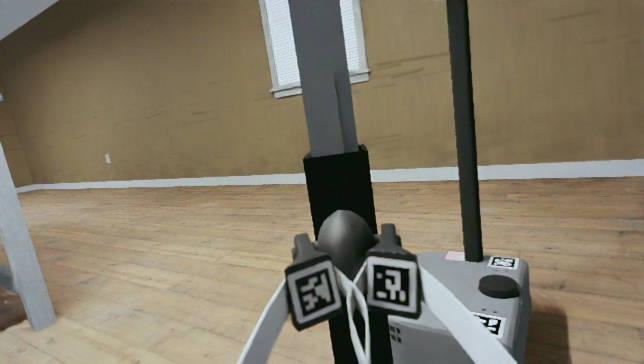

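Scene clock: 274.50 s.
r1.base_odometry: x=+0.416 y=+3.873 heading=-1.281 (m, m, rad; r1's odometry frame)
r1.turned_by_wheels: +0.000 (rad since the last result)
r1.turned_by_imu: +0.000 (rad since the last result)
r1.base_tilt: forward=-1.0 right=-0.4 (deg)
r1.lidar_m: 2.45 1.81 1.75 1.14 0.84 0.81 0.85 1.17 3.02 0.88 1.96 1.76
r1.head_depth_mm: 2725 2377 1945 1641 1427 1258 1127 / 2702 2290 1850 1641 1426 1251 1130 / 895 2272 1685 1670 1412 1249 - / 830 2187 1768 1598 1403 1243 1141 / 2930 2301 1899 1612 1404 1239 1112 / 2923 2275 1884 1600 1388 1233 1103 / 2896 2276 1867 1601 1389 1227 1106
r1.base_status: not commanded
r1.joint_positions: lift_m=+0.385 arm_m=+0.425 wrist_yaw_rad=-0.003 wrist_pitch_rad=-0.019 wrist_roll_rad=+0.004 gripper_m=-0.060 head_pan_rad=-1.563 head_tilt_rad=-0.890
r1.joint_status: not commanded
r1.on_its_own: gripper_m is held at -0.061, not at your -0.085, by its stall guard, which is not easing now
r1.motor_effort: left_wheel=+0(0) right_wheel=+0(0) lift_m=+23(23) arm_m=-4(4) wrist_yaw_rad=+3(3) wrist_pitch_rad=+5(6) wrist_roll_rad=-2(2) gripper_m=-23(26) head_pan_rad=-3(3) head_tilt_rad=-6(5) (%)
r1.hand_pose: x=-0.0221 y=-0.8261 z=+0.4951 quat_wxyz=(+0.706, +0.006, -0.708, -0.008) (m; r1's base frame)
r1.wrist_depth_mm: - - - 208 - - - / - - - 213 - - - / - - - 220 - - - / - - - 217 - - - / - - - - - - - / - - - - - 773 936 / - - 983 539 629 638 763
r2.base_odometry: x=-2.663 y=+0.872 heading=+2.991 (m, m, rad; r2's odometry frame)
r2.turned_by_wheels: +0.000 (rad since the last result)
r2.turned_by_imu: +0.000 (rad since the last result)
r2.base_tilt: forward=+0.5 right=+0.5 (deg)
r2.lidar_m: 1.23 1.27 1.70 1.71 1.76 2.36 1.48 1.36 3.24 0.50 1.35 1.29
r2.head_depth_mm: 872 1397 1208 1287 1233 1181 1154 / 1458 1409 1355 1286 1251 - 1147 / 1453 1420 1356 1296 - - 1157 / 1493 1421 1363 1300 1258 1199 1164 / 1507 1435 1378 1315 1263 1213 1166 / 1517 1448 1380 1328 1269 1218 1170 / 1532 1452 1388 1328 1275 1224 1178
r2.base_status: not commanded
r2.joint_positions: lift_m=+0.784 arm_m=+0.124 wrist_yaw_rad=+0.012 wrist_pitch_rad=-0.211 wrist_roll_rad=-0.014 gripper_m=-0.032 head_pan_rad=-1.007 head_tilt_rad=-1.286
r2.joint_status: lift_m contact_stop (moved +0.009 of +0.055)
r2.on_its_own: gripper_m is held at -0.033, not at your -0.045, by its stall guard, which is not easing now; lift_m is slack since a contact_stop, until your next command for it (your +0.830 is given up); arm_m is at rest, and its effort (+18) is outside its rest range (-14 to +14); wrist_yaw_rad is at rest, and its effort (-13) is outside its rest range (-12 to +12); wrist_pitch_rad is at rest, and its effort (+99) is outside its rest range (-20 to +32)
r2.motor_effort: left_wheel=+1(3) right_wheel=-2(8) lift_m=+30(55) arm_m=+18(22) wrist_yaw_rad=-13(13) wrist_pitch_rad=+99(100) wrist_roll_rad=+5(20) gripper_m=-21(21) head_pan_rad=+2(3) head_tilt_rad=-9(9) (%)
r2.hand_pose: x=-0.0185 y=-0.5143 z=+0.8454 quat_wxyz=(+0.709, +0.079, -0.698, -0.070) (m; r2's base frame)
r2.wrist_depth_mm: - - - - - - - / - 116 110 107 104 - - / - 936 118 114 110 - - / - 743 126 122 118 148 - / - 686 106 107 108 - - / - - 84 88 - - - / - - 79 203 - - -
pictures: none
No camera images: the call's "cameras" was empty. Leave "cameras" out to get every camera's image.

>>> {"api": "execute_actions", "payload": {"actions": [{"r1":{"joints":{"gripper_m":0.07,"arm_m":0.40}},"r2":{"joints":{"lift_m":0.74}}}], "cameras": ["r1_wrist_camera"]}}

Scene clock: 276.37 s.
r1.base_odometry: x=+0.416 y=+3.873 heading=-1.281 (m, m, rad; r1's odometry frame)
r1.turned_by_wheels: +0.000 (rad since the last result)
r1.turned_by_imu: +0.000 (rad since the last result)
r1.base_tilt: forward=-0.9 right=-0.4 (deg)
r1.lidar_m: 2.45 1.81 1.75 1.14 0.84 0.81 0.84 1.17 3.02 0.88 1.97 1.77
r1.head_depth_mm: 2728 2383 1951 1649 1432 1261 1126 / 2681 2290 1834 1632 1425 1254 1123 / 942 2278 1687 1672 1409 1246 - / 835 2175 1780 1593 1410 1241 1143 / 2931 2312 1898 1608 1398 1246 1112 / 2874 2313 1889 1599 1395 1232 1106 / 2897 2261 1874 1596 1393 1229 1105
r1.base_status: not commanded
r1.joint_positions: lift_m=+0.385 arm_m=+0.400 wrist_yaw_rad=-0.002 wrist_pitch_rad=-0.019 wrist_roll_rad=+0.004 gripper_m=+0.070 head_pan_rad=-1.563 head_tilt_rad=-0.890
r1.joint_status: all done
r1.motor_effort: left_wheel=+0(0) right_wheel=+0(1) lift_m=+23(23) arm_m=-4(3) wrist_yaw_rad=+2(3) wrist_pitch_rad=+6(6) wrist_roll_rad=-2(1) gripper_m=+0(91) head_pan_rad=-3(3) head_tilt_rad=-6(6) (%)
r1.hand_pose: x=-0.0221 y=-0.8011 z=+0.4951 quat_wxyz=(+0.706, +0.006, -0.708, -0.008) (m; r1's base frame)
r1.wrist_depth_mm: - - - 232 - - - / - - - - - - - / - - - 246 - - - / - - - 244 - - - / - - - 250 - - - / - - - - 738 - 945 / - - 922 851 668 630 760
r2.base_odometry: x=-2.663 y=+0.872 heading=+2.991 (m, m, rad; r2's odometry frame)
r2.turned_by_wheels: +0.000 (rad since the last result)
r2.turned_by_imu: +0.002 (rad since the last result)
r2.base_tilt: forward=+0.3 right=+0.1 (deg)
r2.lidar_m: 1.24 1.27 1.71 1.71 1.76 2.36 1.47 1.37 3.23 0.50 1.48 1.29
r2.head_depth_mm: 886 1405 1156 1288 1241 1183 - / 1468 1416 1351 1289 1259 - 1145 / 1472 1431 1360 1307 - - 1152 / 1503 1444 1380 1309 1261 1188 1161 / 1523 1451 1381 1321 1265 1213 1166 / 1533 1450 1390 1322 1269 1219 1166 / 1542 1469 1408 1336 1277 1224 1173
r2.base_status: not commanded
r2.joint_positions: lift_m=+0.740 arm_m=+0.124 wrist_yaw_rad=+0.015 wrist_pitch_rad=-0.081 wrist_roll_rad=-0.014 gripper_m=-0.032 head_pan_rad=-1.007 head_tilt_rad=-1.286
r2.joint_status: all done
r2.on_its_own: gripper_m is held at -0.033, not at your -0.045, by its stall guard, which is not easing now; arm_m is at rest, and its effort (+23) is outside its rest range (-14 to +14); wrist_yaw_rad is at rest, and its effort (-16) is outside its rest range (-12 to +12); wrist_pitch_rad is at rest, and its effort (+38) is outside its rest range (-20 to +32); wrist_pitch_rad moved +0.130 toward your old target +0.000
r2.motor_effort: left_wheel=+0(1) right_wheel=+0(2) lift_m=+23(27) arm_m=+23(22) wrist_yaw_rad=-16(16) wrist_pitch_rad=+38(97) wrist_roll_rad=+5(6) gripper_m=-22(22) head_pan_rad=+2(2) head_tilt_rad=-8(8) (%)
r2.hand_pose: x=-0.0178 y=-0.5220 z=+0.8341 quat_wxyz=(+0.712, +0.034, -0.701, -0.024) (m; r2's base frame)
r2.wrist_depth_mm: - - 117 113 109 - - / - 996 119 116 112 - - / - - 125 121 117 - - / - 147 127 123 120 136 - / - 97 84 90 106 - - / - 506 74 175 - - - / - - 970 185 - - -
pictures: r1_wrist_camera
Images, in order (width x height): r1_wrist_camera 644x364.

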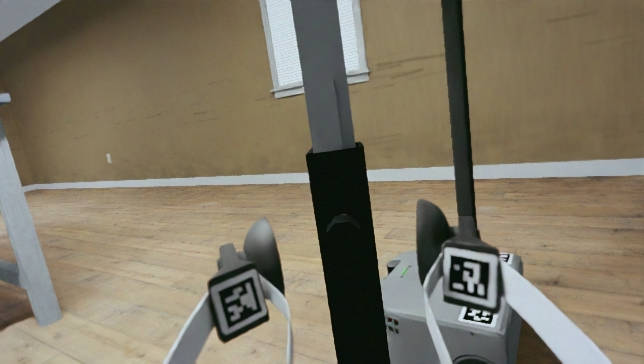

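>>> {"api": "execute_actions", "payload": {"actions": [{"r1":{"joints":{"arm_m":0.462}}}], "cameras": []}}

>>> {"api": "execute_actions", "payload": {"actions": [{"r1":{"joints":{"gripper_m":-0.08}},"r2":{"joints":{"lift_m":0.772}}}], "cameras": []}}

>>> {"api": "execute_actions", "payload": {"actions": [{"r1":{"joints":{"arm_m":0.438}}}], "cameras": []}}

>>> {"api": "execute_actions", "payload": {"actions": [{"r2":{"joints":{"lift_m":0.83}}}], "cameras": []}}

Scene clock: 278.17 s.
r1.base_odometry: x=+0.416 y=+3.873 heading=-1.281 (m, m, rad; r1's odometry frame)
r1.turned_by_wheels: +0.000 (rad since the last result)
r1.turned_by_imu: +0.000 (rad since the last result)
r1.base_tilt: forward=-0.9 right=-0.4 (deg)
r1.lidar_m: 2.45 1.81 1.75 1.14 0.84 0.81 0.84 1.17 3.01 0.88 1.97 1.76
r1.head_depth_mm: 2734 2387 1954 1644 1433 1253 1125 / 2700 2274 1843 1631 1426 1252 1131 / 941 2286 1684 1674 1413 1261 - / 834 2203 1774 1566 1407 1245 1142 / 2934 2295 1907 1615 1401 1239 1111 / 2896 2286 1891 1599 1398 1232 1101 / 2891 2252 1870 1597 1389 1231 1103
r1.base_status: not commanded
r1.joint_positions: lift_m=+0.385 arm_m=+0.462 wrist_yaw_rad=-0.002 wrist_pitch_rad=-0.019 wrist_roll_rad=+0.004 gripper_m=+0.070 head_pan_rad=-1.563 head_tilt_rad=-0.890
r1.joint_status: all done
r1.motor_effort: left_wheel=+0(0) right_wheel=+0(0) lift_m=+23(23) arm_m=+4(2) wrist_yaw_rad=+3(3) wrist_pitch_rad=+6(6) wrist_roll_rad=-1(1) gripper_m=-1(0) head_pan_rad=-4(3) head_tilt_rad=-6(6) (%)
r1.hand_pose: x=-0.0220 y=-0.8624 z=+0.4951 quat_wxyz=(+0.706, +0.006, -0.708, -0.008) (m; r1's base frame)
r1.wrist_depth_mm: - - - 173 - - - / - - - 177 - - - / - - - 182 - - - / - - - 180 - - - / - - - 185 - - - / - - - 188 693 - 976 / - - 911 823 608 590 776
r2.base_odometry: x=-2.663 y=+0.872 heading=+2.991 (m, m, rad; r2's odometry frame)
r2.turned_by_wheels: +0.000 (rad since the last result)
r2.turned_by_imu: +0.000 (rad since the last result)
r2.base_tilt: forward=+0.3 right=+0.1 (deg)
r2.lidar_m: 1.23 1.27 1.71 1.71 1.76 2.37 1.48 1.37 3.23 0.50 1.48 1.29
r2.head_depth_mm: 863 1394 1157 1291 1231 1183 - / 1461 1422 1355 1292 1259 - 1151 / 1467 1419 1359 1298 - - 1158 / 1502 1440 1376 1310 1254 1200 1164 / 1513 1446 1377 1319 1263 1215 1169 / 1529 1454 1389 1327 1272 1217 1170 / 1539 1468 1404 1338 1277 1222 1176
r2.base_status: not commanded
r2.joint_positions: lift_m=+0.740 arm_m=+0.124 wrist_yaw_rad=+0.015 wrist_pitch_rad=-0.081 wrist_roll_rad=-0.014 gripper_m=-0.032 head_pan_rad=-1.007 head_tilt_rad=-1.286
r2.joint_status: not commanded
r2.on_its_own: gripper_m is held at -0.033, not at your -0.045, by its stall guard, which is not easing now; arm_m is at rest, and its effort (+22) is outside its rest range (-14 to +14); wrist_yaw_rad is at rest, and its effort (-16) is outside its rest range (-12 to +12); wrist_pitch_rad is at rest, and its effort (+38) is outside its rest range (-20 to +32)
r2.motor_effort: left_wheel=+0(0) right_wheel=-1(0) lift_m=+23(23) arm_m=+22(22) wrist_yaw_rad=-16(16) wrist_pitch_rad=+38(38) wrist_roll_rad=+5(6) gripper_m=-22(22) head_pan_rad=+3(3) head_tilt_rad=-8(8) (%)
r2.hand_pose: x=-0.0178 y=-0.5220 z=+0.8341 quat_wxyz=(+0.712, +0.034, -0.701, -0.024) (m; r2's base frame)
r2.wrist_depth_mm: - - 117 113 109 - - / - - 119 116 112 - - / - - 124 121 117 - - / - 147 127 123 120 137 - / - 97 84 90 106 - - / - 577 74 174 - - - / - - 483 187 - - -
pictures: none
No camera images: the call's "cameras" was empty. Leave "cameras" out to get every camera's image.

Scene clock: 280.17 s.
r1.base_odometry: x=+0.416 y=+3.873 heading=-1.281 (m, m, rad; r1's odometry frame)
r1.turned_by_wheels: +0.000 (rad since the last result)
r1.turned_by_imu: +0.001 (rad since the last result)
r1.base_tilt: forward=-0.9 right=-0.5 (deg)
r1.lidar_m: 2.45 1.81 1.75 1.14 0.84 0.81 0.84 1.17 3.01 0.88 1.98 1.77
r1.head_depth_mm: 2728 2383 1951 1644 1431 1258 1125 / 2718 2284 1837 1626 1419 1254 1129 / 904 2285 1685 1670 1413 1255 - / 833 2197 1772 1575 1407 1246 1141 / 2944 2315 1899 1608 1402 1239 1111 / 2917 2277 1878 1602 1400 1234 1108 / 2854 2275 1879 1588 1384 1232 1105
r1.base_status: not commanded
r1.joint_positions: lift_m=+0.385 arm_m=+0.462 wrist_yaw_rad=-0.010 wrist_pitch_rad=-0.014 wrist_roll_rad=+0.013 gripper_m=-0.078 head_pan_rad=-1.563 head_tilt_rad=-0.890
r1.joint_status: all done
r1.motor_effort: left_wheel=+0(0) right_wheel=-3(2) lift_m=+23(23) arm_m=+5(4) wrist_yaw_rad=+11(12) wrist_pitch_rad=+4(6) wrist_roll_rad=-5(5) gripper_m=-41(100) head_pan_rad=-3(3) head_tilt_rad=-6(6) (%)
r1.hand_pose: x=-0.0239 y=-0.8625 z=+0.4963 quat_wxyz=(+0.703, +0.002, -0.711, -0.009) (m; r1's base frame)
r1.wrist_depth_mm: - - - 173 - - - / - - - 178 - - - / - - - 183 - - - / - - - 180 - - - / - - - 184 - - - / - - - 152 - 760 944 / - - 980 199 615 620 771
r2.base_odometry: x=-2.663 y=+0.872 heading=+2.991 (m, m, rad; r2's odometry frame)
r2.turned_by_wheels: +0.000 (rad since the last result)
r2.turned_by_imu: -0.004 (rad since the last result)
r2.base_tilt: forward=+0.5 right=+0.5 (deg)
r2.lidar_m: 1.24 1.27 1.70 1.71 1.76 2.36 1.49 1.37 3.23 0.50 1.35 1.29
r2.head_depth_mm: 856 1391 1307 1285 1238 1184 - / 1453 1409 1349 1295 1261 - 1144 / 1454 1415 1352 1302 - - 1154 / 1485 1434 1359 1310 1252 1194 1160 / 1506 1435 1372 1318 1259 1213 1169 / 1514 1446 1377 1319 1268 1218 1168 / 1535 1453 1389 1334 1269 1225 1178
r2.base_status: not commanded
r2.joint_positions: lift_m=+0.772 arm_m=+0.124 wrist_yaw_rad=+0.015 wrist_pitch_rad=-0.174 wrist_roll_rad=-0.011 gripper_m=-0.032 head_pan_rad=-1.007 head_tilt_rad=-1.286
r2.joint_status: all done
r2.on_its_own: gripper_m is held at -0.033, not at your -0.045, by its stall guard, which is not easing now; arm_m is at rest, and its effort (+22) is outside its rest range (-14 to +14); wrist_yaw_rad is at rest, and its effort (-16) is outside its rest range (-12 to +12); wrist_pitch_rad is at rest, and its effort (+81) is outside its rest range (-20 to +32)
r2.motor_effort: left_wheel=+1(1) right_wheel=+0(2) lift_m=+35(38) arm_m=+22(22) wrist_yaw_rad=-16(16) wrist_pitch_rad=+81(82) wrist_roll_rad=+5(6) gripper_m=-22(22) head_pan_rad=+3(3) head_tilt_rad=-8(8) (%)
r2.hand_pose: x=-0.0179 y=-0.5167 z=+0.8423 quat_wxyz=(+0.709, +0.067, -0.700, -0.056) (m; r2's base frame)
r2.wrist_depth_mm: - 916 - - - - - / - 115 110 107 104 - - / - 186 117 113 110 - - / - 141 123 121 117 145 - / - 114 101 102 103 - - / - 86 79 86 - - - / - 69 448 194 - - -
pictures: none
No camera images: the call's "cameras" was empty. Leave "cameras" out to get every camera's image.

Scene clock: 281.30 s.
r1.base_odometry: x=+0.416 y=+3.873 heading=-1.281 (m, m, rad; r1's odometry frame)
r1.turned_by_wheels: +0.000 (rad since the last result)
r1.turned_by_imu: +0.000 (rad since the last result)
r1.base_tilt: forward=-1.0 right=-0.4 (deg)
r1.lidar_m: 2.45 1.81 1.75 1.14 0.84 0.81 0.85 1.17 3.02 0.88 1.97 1.77
r1.head_depth_mm: 2703 2365 1944 1654 1424 1260 1129 / 2719 2276 1837 1638 1424 1252 1131 / 901 2268 1694 1667 1416 1255 - / 836 2190 1763 1598 1409 1237 1138 / 2967 2287 1904 1609 1400 1237 1114 / 2922 2305 1883 1606 1387 1235 1103 / 2895 2281 1861 1588 1386 1230 1102
r1.base_status: not commanded
r1.joint_positions: lift_m=+0.385 arm_m=+0.439 wrist_yaw_rad=+0.001 wrist_pitch_rad=+0.007 wrist_roll_rad=+0.005 gripper_m=-0.075 head_pan_rad=-1.563 head_tilt_rad=-0.890
r1.joint_status: all done
r1.motor_effort: left_wheel=+1(3) right_wheel=+0(4) lift_m=+23(23) arm_m=-9(20) wrist_yaw_rad=+0(11) wrist_pitch_rad=-2(4) wrist_roll_rad=-2(5) gripper_m=-33(41) head_pan_rad=-3(3) head_tilt_rad=-6(6) (%)
r1.hand_pose: x=-0.0213 y=-0.8402 z=+0.5017 quat_wxyz=(+0.705, -0.002, -0.709, +0.002) (m; r1's base frame)
r1.wrist_depth_mm: - - - 198 - - - / - - - 201 - - - / - - - 206 - - - / - - - 205 - - - / - - - - - - - / - - - - - 799 999 / - - - 221 627 650 780
r2.base_odometry: x=-2.663 y=+0.872 heading=+2.991 (m, m, rad; r2's odometry frame)
r2.turned_by_wheels: +0.000 (rad since the last result)
r2.turned_by_imu: +0.000 (rad since the last result)
r2.base_tilt: forward=+0.5 right=+0.6 (deg)
r2.lidar_m: 1.23 1.27 1.71 1.71 1.76 2.36 1.49 1.37 3.21 0.50 1.35 1.29
r2.head_depth_mm: 865 1379 1301 1288 1241 1184 - / 1461 1409 1348 1291 1256 - 1144 / 1453 1420 1358 1308 - - 1155 / 1494 1432 1360 1310 1262 1193 1170 / 1504 1433 1370 1312 1260 1210 1166 / 1525 1443 1385 1327 1268 1220 1168 / 1524 1458 1389 1332 1280 1224 1174
r2.base_status: not commanded
r2.joint_positions: lift_m=+0.772 arm_m=+0.124 wrist_yaw_rad=+0.015 wrist_pitch_rad=-0.174 wrist_roll_rad=-0.011 gripper_m=-0.032 head_pan_rad=-1.007 head_tilt_rad=-1.286
r2.joint_status: not commanded
r2.on_its_own: gripper_m is held at -0.033, not at your -0.045, by its stall guard, which is not easing now; arm_m is at rest, and its effort (+22) is outside its rest range (-14 to +14); wrist_yaw_rad is at rest, and its effort (-16) is outside its rest range (-12 to +12); wrist_pitch_rad is at rest, and its effort (+81) is outside its rest range (-20 to +32)
r2.motor_effort: left_wheel=+1(1) right_wheel=+0(0) lift_m=+35(35) arm_m=+22(22) wrist_yaw_rad=-16(16) wrist_pitch_rad=+81(81) wrist_roll_rad=+5(5) gripper_m=-22(22) head_pan_rad=+3(2) head_tilt_rad=-8(8) (%)
r2.hand_pose: x=-0.0179 y=-0.5167 z=+0.8422 quat_wxyz=(+0.709, +0.067, -0.700, -0.056) (m; r2's base frame)
r2.wrist_depth_mm: - - - - - - - / - 115 110 107 104 - - / - 185 117 114 110 - - / - 141 123 121 117 145 - / - 114 101 102 103 - - / - 86 79 86 - - - / - 69 475 194 - - -
pictures: none
No camera images: the call's "cameras" was empty. Leave "cameras" out to get every camera's image.

Scene clock: 283.07 s.
r1.base_odometry: x=+0.416 y=+3.873 heading=-1.281 (m, m, rad; r1's odometry frame)
r1.turned_by_wheels: +0.000 (rad since the last result)
r1.turned_by_imu: +0.000 (rad since the last result)
r1.base_tilt: forward=-0.9 right=-0.4 (deg)
r1.lidar_m: 2.45 1.81 1.75 1.14 0.84 0.81 0.85 1.17 3.02 0.88 1.98 1.77
r1.head_depth_mm: 2742 2373 1950 1653 1425 1259 1126 / 2693 2297 1826 1638 1415 1255 1133 / 891 2255 1680 1667 1414 1259 - / 831 2190 1759 1596 1408 1242 1139 / 2913 2303 1894 1608 1401 1235 1110 / 2919 2294 1892 1608 1392 1230 1106 / 2867 2276 1879 1595 1388 1229 1101
r1.base_status: not commanded
r1.joint_positions: lift_m=+0.385 arm_m=+0.439 wrist_yaw_rad=+0.000 wrist_pitch_rad=+0.007 wrist_roll_rad=+0.005 gripper_m=-0.064 head_pan_rad=-1.563 head_tilt_rad=-0.890
r1.joint_status: not commanded
r1.on_its_own: gripper_m is held at -0.066, not at your -0.080, by its stall guard, which is still easing
r1.motor_effort: left_wheel=+0(0) right_wheel=+0(0) lift_m=+23(23) arm_m=-9(9) wrist_yaw_rad=+0(1) wrist_pitch_rad=-2(2) wrist_roll_rad=-2(1) gripper_m=-29(32) head_pan_rad=-3(4) head_tilt_rad=-6(6) (%)
r1.hand_pose: x=-0.0214 y=-0.8402 z=+0.5017 quat_wxyz=(+0.706, -0.002, -0.709, +0.002) (m; r1's base frame)
r1.wrist_depth_mm: - - - 197 - - - / - - - 201 - - - / - - - 207 - - - / - - - 204 - - - / - - - - - - - / - - - - - 812 994 / - - - 221 620 658 790
r2.base_odometry: x=-2.663 y=+0.872 heading=+2.991 (m, m, rad; r2's odometry frame)
r2.turned_by_wheels: +0.000 (rad since the last result)
r2.turned_by_imu: +0.000 (rad since the last result)
r2.base_tilt: forward=+0.5 right=+0.5 (deg)
r2.lidar_m: 1.23 1.27 1.71 1.71 1.76 2.36 1.49 1.36 3.24 0.50 1.35 1.30
r2.head_depth_mm: 867 1387 1302 1278 1233 1177 1143 / 1456 1405 1344 1285 1256 - 1150 / 1453 1413 1359 1300 - - 1156 / 1491 1422 1367 1307 1246 1194 1165 / 1511 1437 1373 1313 1264 1218 1160 / 1520 1450 1382 1319 1263 1219 1175 / 1520 1452 1386 1328 1274 1230 1179
r2.base_status: not commanded
r2.joint_positions: lift_m=+0.781 arm_m=+0.124 wrist_yaw_rad=+0.015 wrist_pitch_rad=-0.198 wrist_roll_rad=-0.014 gripper_m=-0.032 head_pan_rad=-1.007 head_tilt_rad=-1.286
r2.joint_status: lift_m contact_stop (moved +0.009 of +0.058)
r2.on_its_own: gripper_m is held at -0.033, not at your -0.045, by its stall guard, which is not easing now; lift_m is slack since a contact_stop, until your next command for it (your +0.830 is given up); arm_m is at rest, and its effort (+15) is outside its rest range (-14 to +14); wrist_yaw_rad is at rest, and its effort (-16) is outside its rest range (-12 to +12); wrist_pitch_rad is at rest, and its effort (+92) is outside its rest range (-20 to +32)
r2.motor_effort: left_wheel=+2(3) right_wheel=-3(9) lift_m=+30(55) arm_m=+15(22) wrist_yaw_rad=-16(16) wrist_pitch_rad=+92(100) wrist_roll_rad=+6(17) gripper_m=-21(22) head_pan_rad=+3(2) head_tilt_rad=-8(9) (%)
r2.hand_pose: x=-0.0179 y=-0.5155 z=+0.8455 quat_wxyz=(+0.709, +0.076, -0.698, -0.065) (m; r2's base frame)
r2.wrist_depth_mm: - - - - - - - / - 115 110 106 104 - - / - 973 117 113 110 - - / - 144 125 120 117 149 - / - 118 105 106 107 125 - / - - 83 87 - - - / - - 78 199 - - -
pictures: none
No camera images: the call's "cameras" was empty. Leave "cameras" out to get every camera's image.

>>> {"api": "execute_actions", "payload": {"actions": [{"r1":{"joints":{"gripper_m":-0.085}},"r2":{"joints":{"lift_m":0.775,"arm_m":0.116}}}], "cameras": []}}

>>> {"api": "execute_actions", "payload": {"actions": [{"r2":{"joints":{"lift_m":0.83}}}], "cameras": ["r2_head_camera"]}}

Scene clock: 284.03 s.
r1.base_odometry: x=+0.416 y=+3.873 heading=-1.281 (m, m, rad; r1's odometry frame)
r1.turned_by_wheels: +0.000 (rad since the last result)
r1.turned_by_imu: +0.000 (rad since the last result)
r1.base_tilt: forward=-0.9 right=-0.3 (deg)
r1.lidar_m: 2.44 1.81 1.75 1.14 0.84 0.81 0.85 1.17 3.01 0.88 1.97 1.76
r1.head_depth_mm: 2700 2377 1945 1647 1422 1258 1127 / 2693 2289 1830 1638 1421 1252 1131 / 898 2292 1692 1667 1411 1259 - / 830 2197 1768 1590 1408 1245 1142 / 2918 2298 1885 1607 1405 1238 1111 / 2905 2284 1888 1599 1391 1238 1107 / 2891 2290 1871 1595 1386 1223 1102
r1.base_status: not commanded
r1.joint_positions: lift_m=+0.385 arm_m=+0.439 wrist_yaw_rad=+0.000 wrist_pitch_rad=+0.007 wrist_roll_rad=+0.005 gripper_m=-0.083 head_pan_rad=-1.563 head_tilt_rad=-0.890
r1.joint_status: all done
r1.motor_effort: left_wheel=+0(0) right_wheel=+0(0) lift_m=+23(23) arm_m=-9(9) wrist_yaw_rad=+0(0) wrist_pitch_rad=-2(2) wrist_roll_rad=-2(2) gripper_m=-37(100) head_pan_rad=-3(3) head_tilt_rad=-6(5) (%)
r1.hand_pose: x=-0.0214 y=-0.8402 z=+0.5017 quat_wxyz=(+0.706, -0.002, -0.709, +0.002) (m; r1's base frame)
r1.wrist_depth_mm: - - - 198 - - - / - - - 201 - - - / - - - 208 - - - / - - - 204 - - - / - - - - - - - / - - - - - 808 991 / - - - 222 628 657 792
r2.base_odometry: x=-2.663 y=+0.872 heading=+2.991 (m, m, rad; r2's odometry frame)
r2.turned_by_wheels: +0.000 (rad since the last result)
r2.turned_by_imu: +0.000 (rad since the last result)
r2.base_tilt: forward=+0.5 right=+0.6 (deg)
r2.lidar_m: 1.23 1.27 1.70 1.71 1.76 2.37 1.49 1.37 3.24 0.50 1.35 1.29
r2.head_depth_mm: 866 1381 1280 1281 1243 1186 1153 / 1452 1403 1343 1294 1255 - 1149 / 1466 1416 1355 1290 - - 1156 / 1486 1424 1363 1306 1259 1190 1161 / 1502 1430 1370 1314 1266 1211 1162 / 1508 1443 1387 1320 1266 1222 1172 / 1524 1450 1393 1326 1274 1229 1176
r2.base_status: not commanded
r2.joint_positions: lift_m=+0.775 arm_m=+0.116 wrist_yaw_rad=+0.015 wrist_pitch_rad=-0.164 wrist_roll_rad=-0.011 gripper_m=-0.032 head_pan_rad=-1.007 head_tilt_rad=-1.286
r2.joint_status: all done
r2.on_its_own: gripper_m is held at -0.033, not at your -0.045, by its stall guard, which is not easing now; wrist_yaw_rad is at rest, and its effort (-16) is outside its rest range (-12 to +12); wrist_pitch_rad is at rest, and its effort (+77) is outside its rest range (-20 to +32)
r2.motor_effort: left_wheel=+3(2) right_wheel=-3(3) lift_m=+32(33) arm_m=-2(15) wrist_yaw_rad=-16(16) wrist_pitch_rad=+77(91) wrist_roll_rad=+4(5) gripper_m=-20(21) head_pan_rad=+3(2) head_tilt_rad=-8(9) (%)
r2.hand_pose: x=-0.0178 y=-0.5099 z=+0.8477 quat_wxyz=(+0.709, +0.064, -0.700, -0.053) (m; r2's base frame)
r2.wrist_depth_mm: - - - - - - - / - 120 115 111 108 - - / - - 121 117 114 - - / - 885 130 125 121 155 - / - 654 107 108 109 - - / - - 83 92 - - - / - 996 482 204 - - -
pictures: none
No camera images: the call's "cameras" was empty. Leave "cameras" out to get every camera's image.

Scene clock: 285.57 s.
r1.base_odometry: x=+0.416 y=+3.873 heading=-1.281 (m, m, rad; r1's odometry frame)
r1.turned_by_wheels: +0.000 (rad since the last result)
r1.turned_by_imu: +0.000 (rad since the last result)
r1.base_tilt: forward=-0.9 right=-0.4 (deg)
r1.lidar_m: 2.45 1.82 1.75 1.14 0.84 0.81 0.84 1.17 3.02 0.88 1.97 1.76
r1.head_depth_mm: 2732 2371 1947 1646 1428 1257 1127 / 2693 2286 1831 1631 1427 1254 1129 / 902 2283 1688 1671 1419 1254 - / 832 2179 1780 1599 1407 1238 1138 / 2911 2309 1902 1603 1401 1240 1113 / 2925 2280 1894 1599 1395 1231 1107 / 2893 2265 1869 1601 1387 1229 1103
r1.base_status: not commanded
r1.joint_positions: lift_m=+0.385 arm_m=+0.439 wrist_yaw_rad=+0.000 wrist_pitch_rad=+0.007 wrist_roll_rad=+0.005 gripper_m=-0.076 head_pan_rad=-1.563 head_tilt_rad=-0.890
r1.joint_status: not commanded
r1.on_its_own: gripper_m is held at -0.078, not at your -0.085, by its stall guard, which is still easing
r1.motor_effort: left_wheel=+0(0) right_wheel=+0(0) lift_m=+23(23) arm_m=-8(8) wrist_yaw_rad=+0(0) wrist_pitch_rad=-2(2) wrist_roll_rad=-2(2) gripper_m=-34(37) head_pan_rad=-3(3) head_tilt_rad=-5(6) (%)
r1.hand_pose: x=-0.0214 y=-0.8402 z=+0.5017 quat_wxyz=(+0.706, -0.002, -0.709, +0.002) (m; r1's base frame)
r1.wrist_depth_mm: - - - 198 - - - / - - - 201 - - - / - - - 207 - - - / - - - 205 - - - / - - - - - - - / - - - - - 812 - / - - - 222 633 646 785
r2.base_odometry: x=-2.663 y=+0.872 heading=+2.991 (m, m, rad; r2's odometry frame)
r2.turned_by_wheels: +0.000 (rad since the last result)
r2.turned_by_imu: +0.000 (rad since the last result)
r2.base_tilt: forward=+0.4 right=+0.5 (deg)
r2.lidar_m: 1.23 1.27 1.70 1.71 1.77 2.36 1.49 1.36 3.23 0.50 1.35 1.29
r2.head_depth_mm: 868 1389 1298 1281 1237 1180 1153 / 1445 1406 1337 1290 1260 - 1147 / 1455 1418 1349 1299 - - 1154 / 1484 1423 1363 1309 1254 1192 1166 / 1506 1434 1372 1313 1262 1209 1166 / 1512 1445 1385 1324 1269 1215 1172 / 1515 1444 1380 1324 1274 1224 1182
r2.base_status: not commanded
r2.joint_positions: lift_m=+0.777 arm_m=+0.116 wrist_yaw_rad=+0.014 wrist_pitch_rad=-0.168 wrist_roll_rad=-0.014 gripper_m=-0.032 head_pan_rad=-1.007 head_tilt_rad=-1.286
r2.joint_status: lift_m contact_stop (moved +0.003 of +0.055)
r2.on_its_own: gripper_m is held at -0.033, not at your -0.045, by its stall guard, which is not easing now; lift_m is slack since a contact_stop, until your next command for it (your +0.830 is given up); wrist_yaw_rad is at rest, and its effort (-15) is outside its rest range (-12 to +12); wrist_pitch_rad is at rest, and its effort (+78) is outside its rest range (-20 to +32)
r2.motor_effort: left_wheel=+3(3) right_wheel=-3(7) lift_m=+30(55) arm_m=+7(7) wrist_yaw_rad=-15(16) wrist_pitch_rad=+78(100) wrist_roll_rad=+5(19) gripper_m=-20(21) head_pan_rad=+2(3) head_tilt_rad=-8(9) (%)
r2.hand_pose: x=-0.0181 y=-0.5091 z=+0.8496 quat_wxyz=(+0.710, +0.065, -0.699, -0.054) (m; r2's base frame)
r2.wrist_depth_mm: - - - - - - - / - 972 117 113 110 - - / - - 124 120 117 - - / - 869 132 127 124 162 - / - 672 111 112 113 - - / - - 86 95 - - - / - 997 484 206 - - -
pictures: r2_head_camera (sideways: a quarter turn clockwise sets it upright)
Images, in order (width x height): r2_head_camera 896x504.

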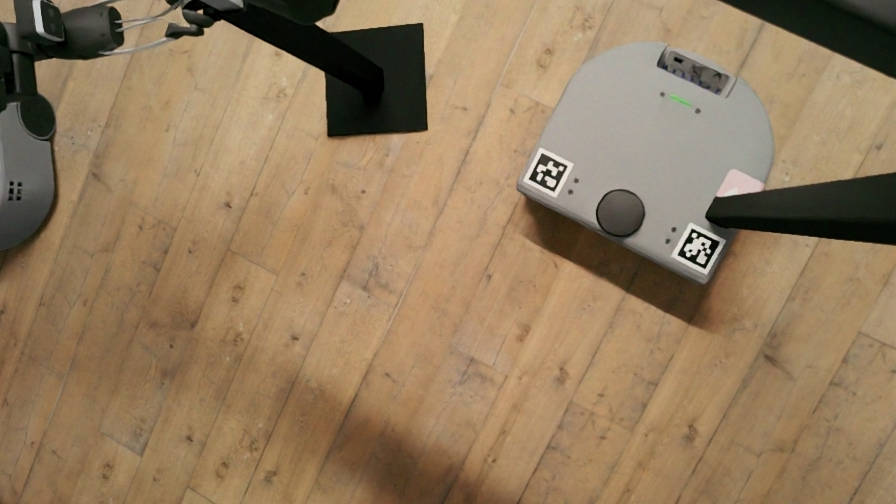

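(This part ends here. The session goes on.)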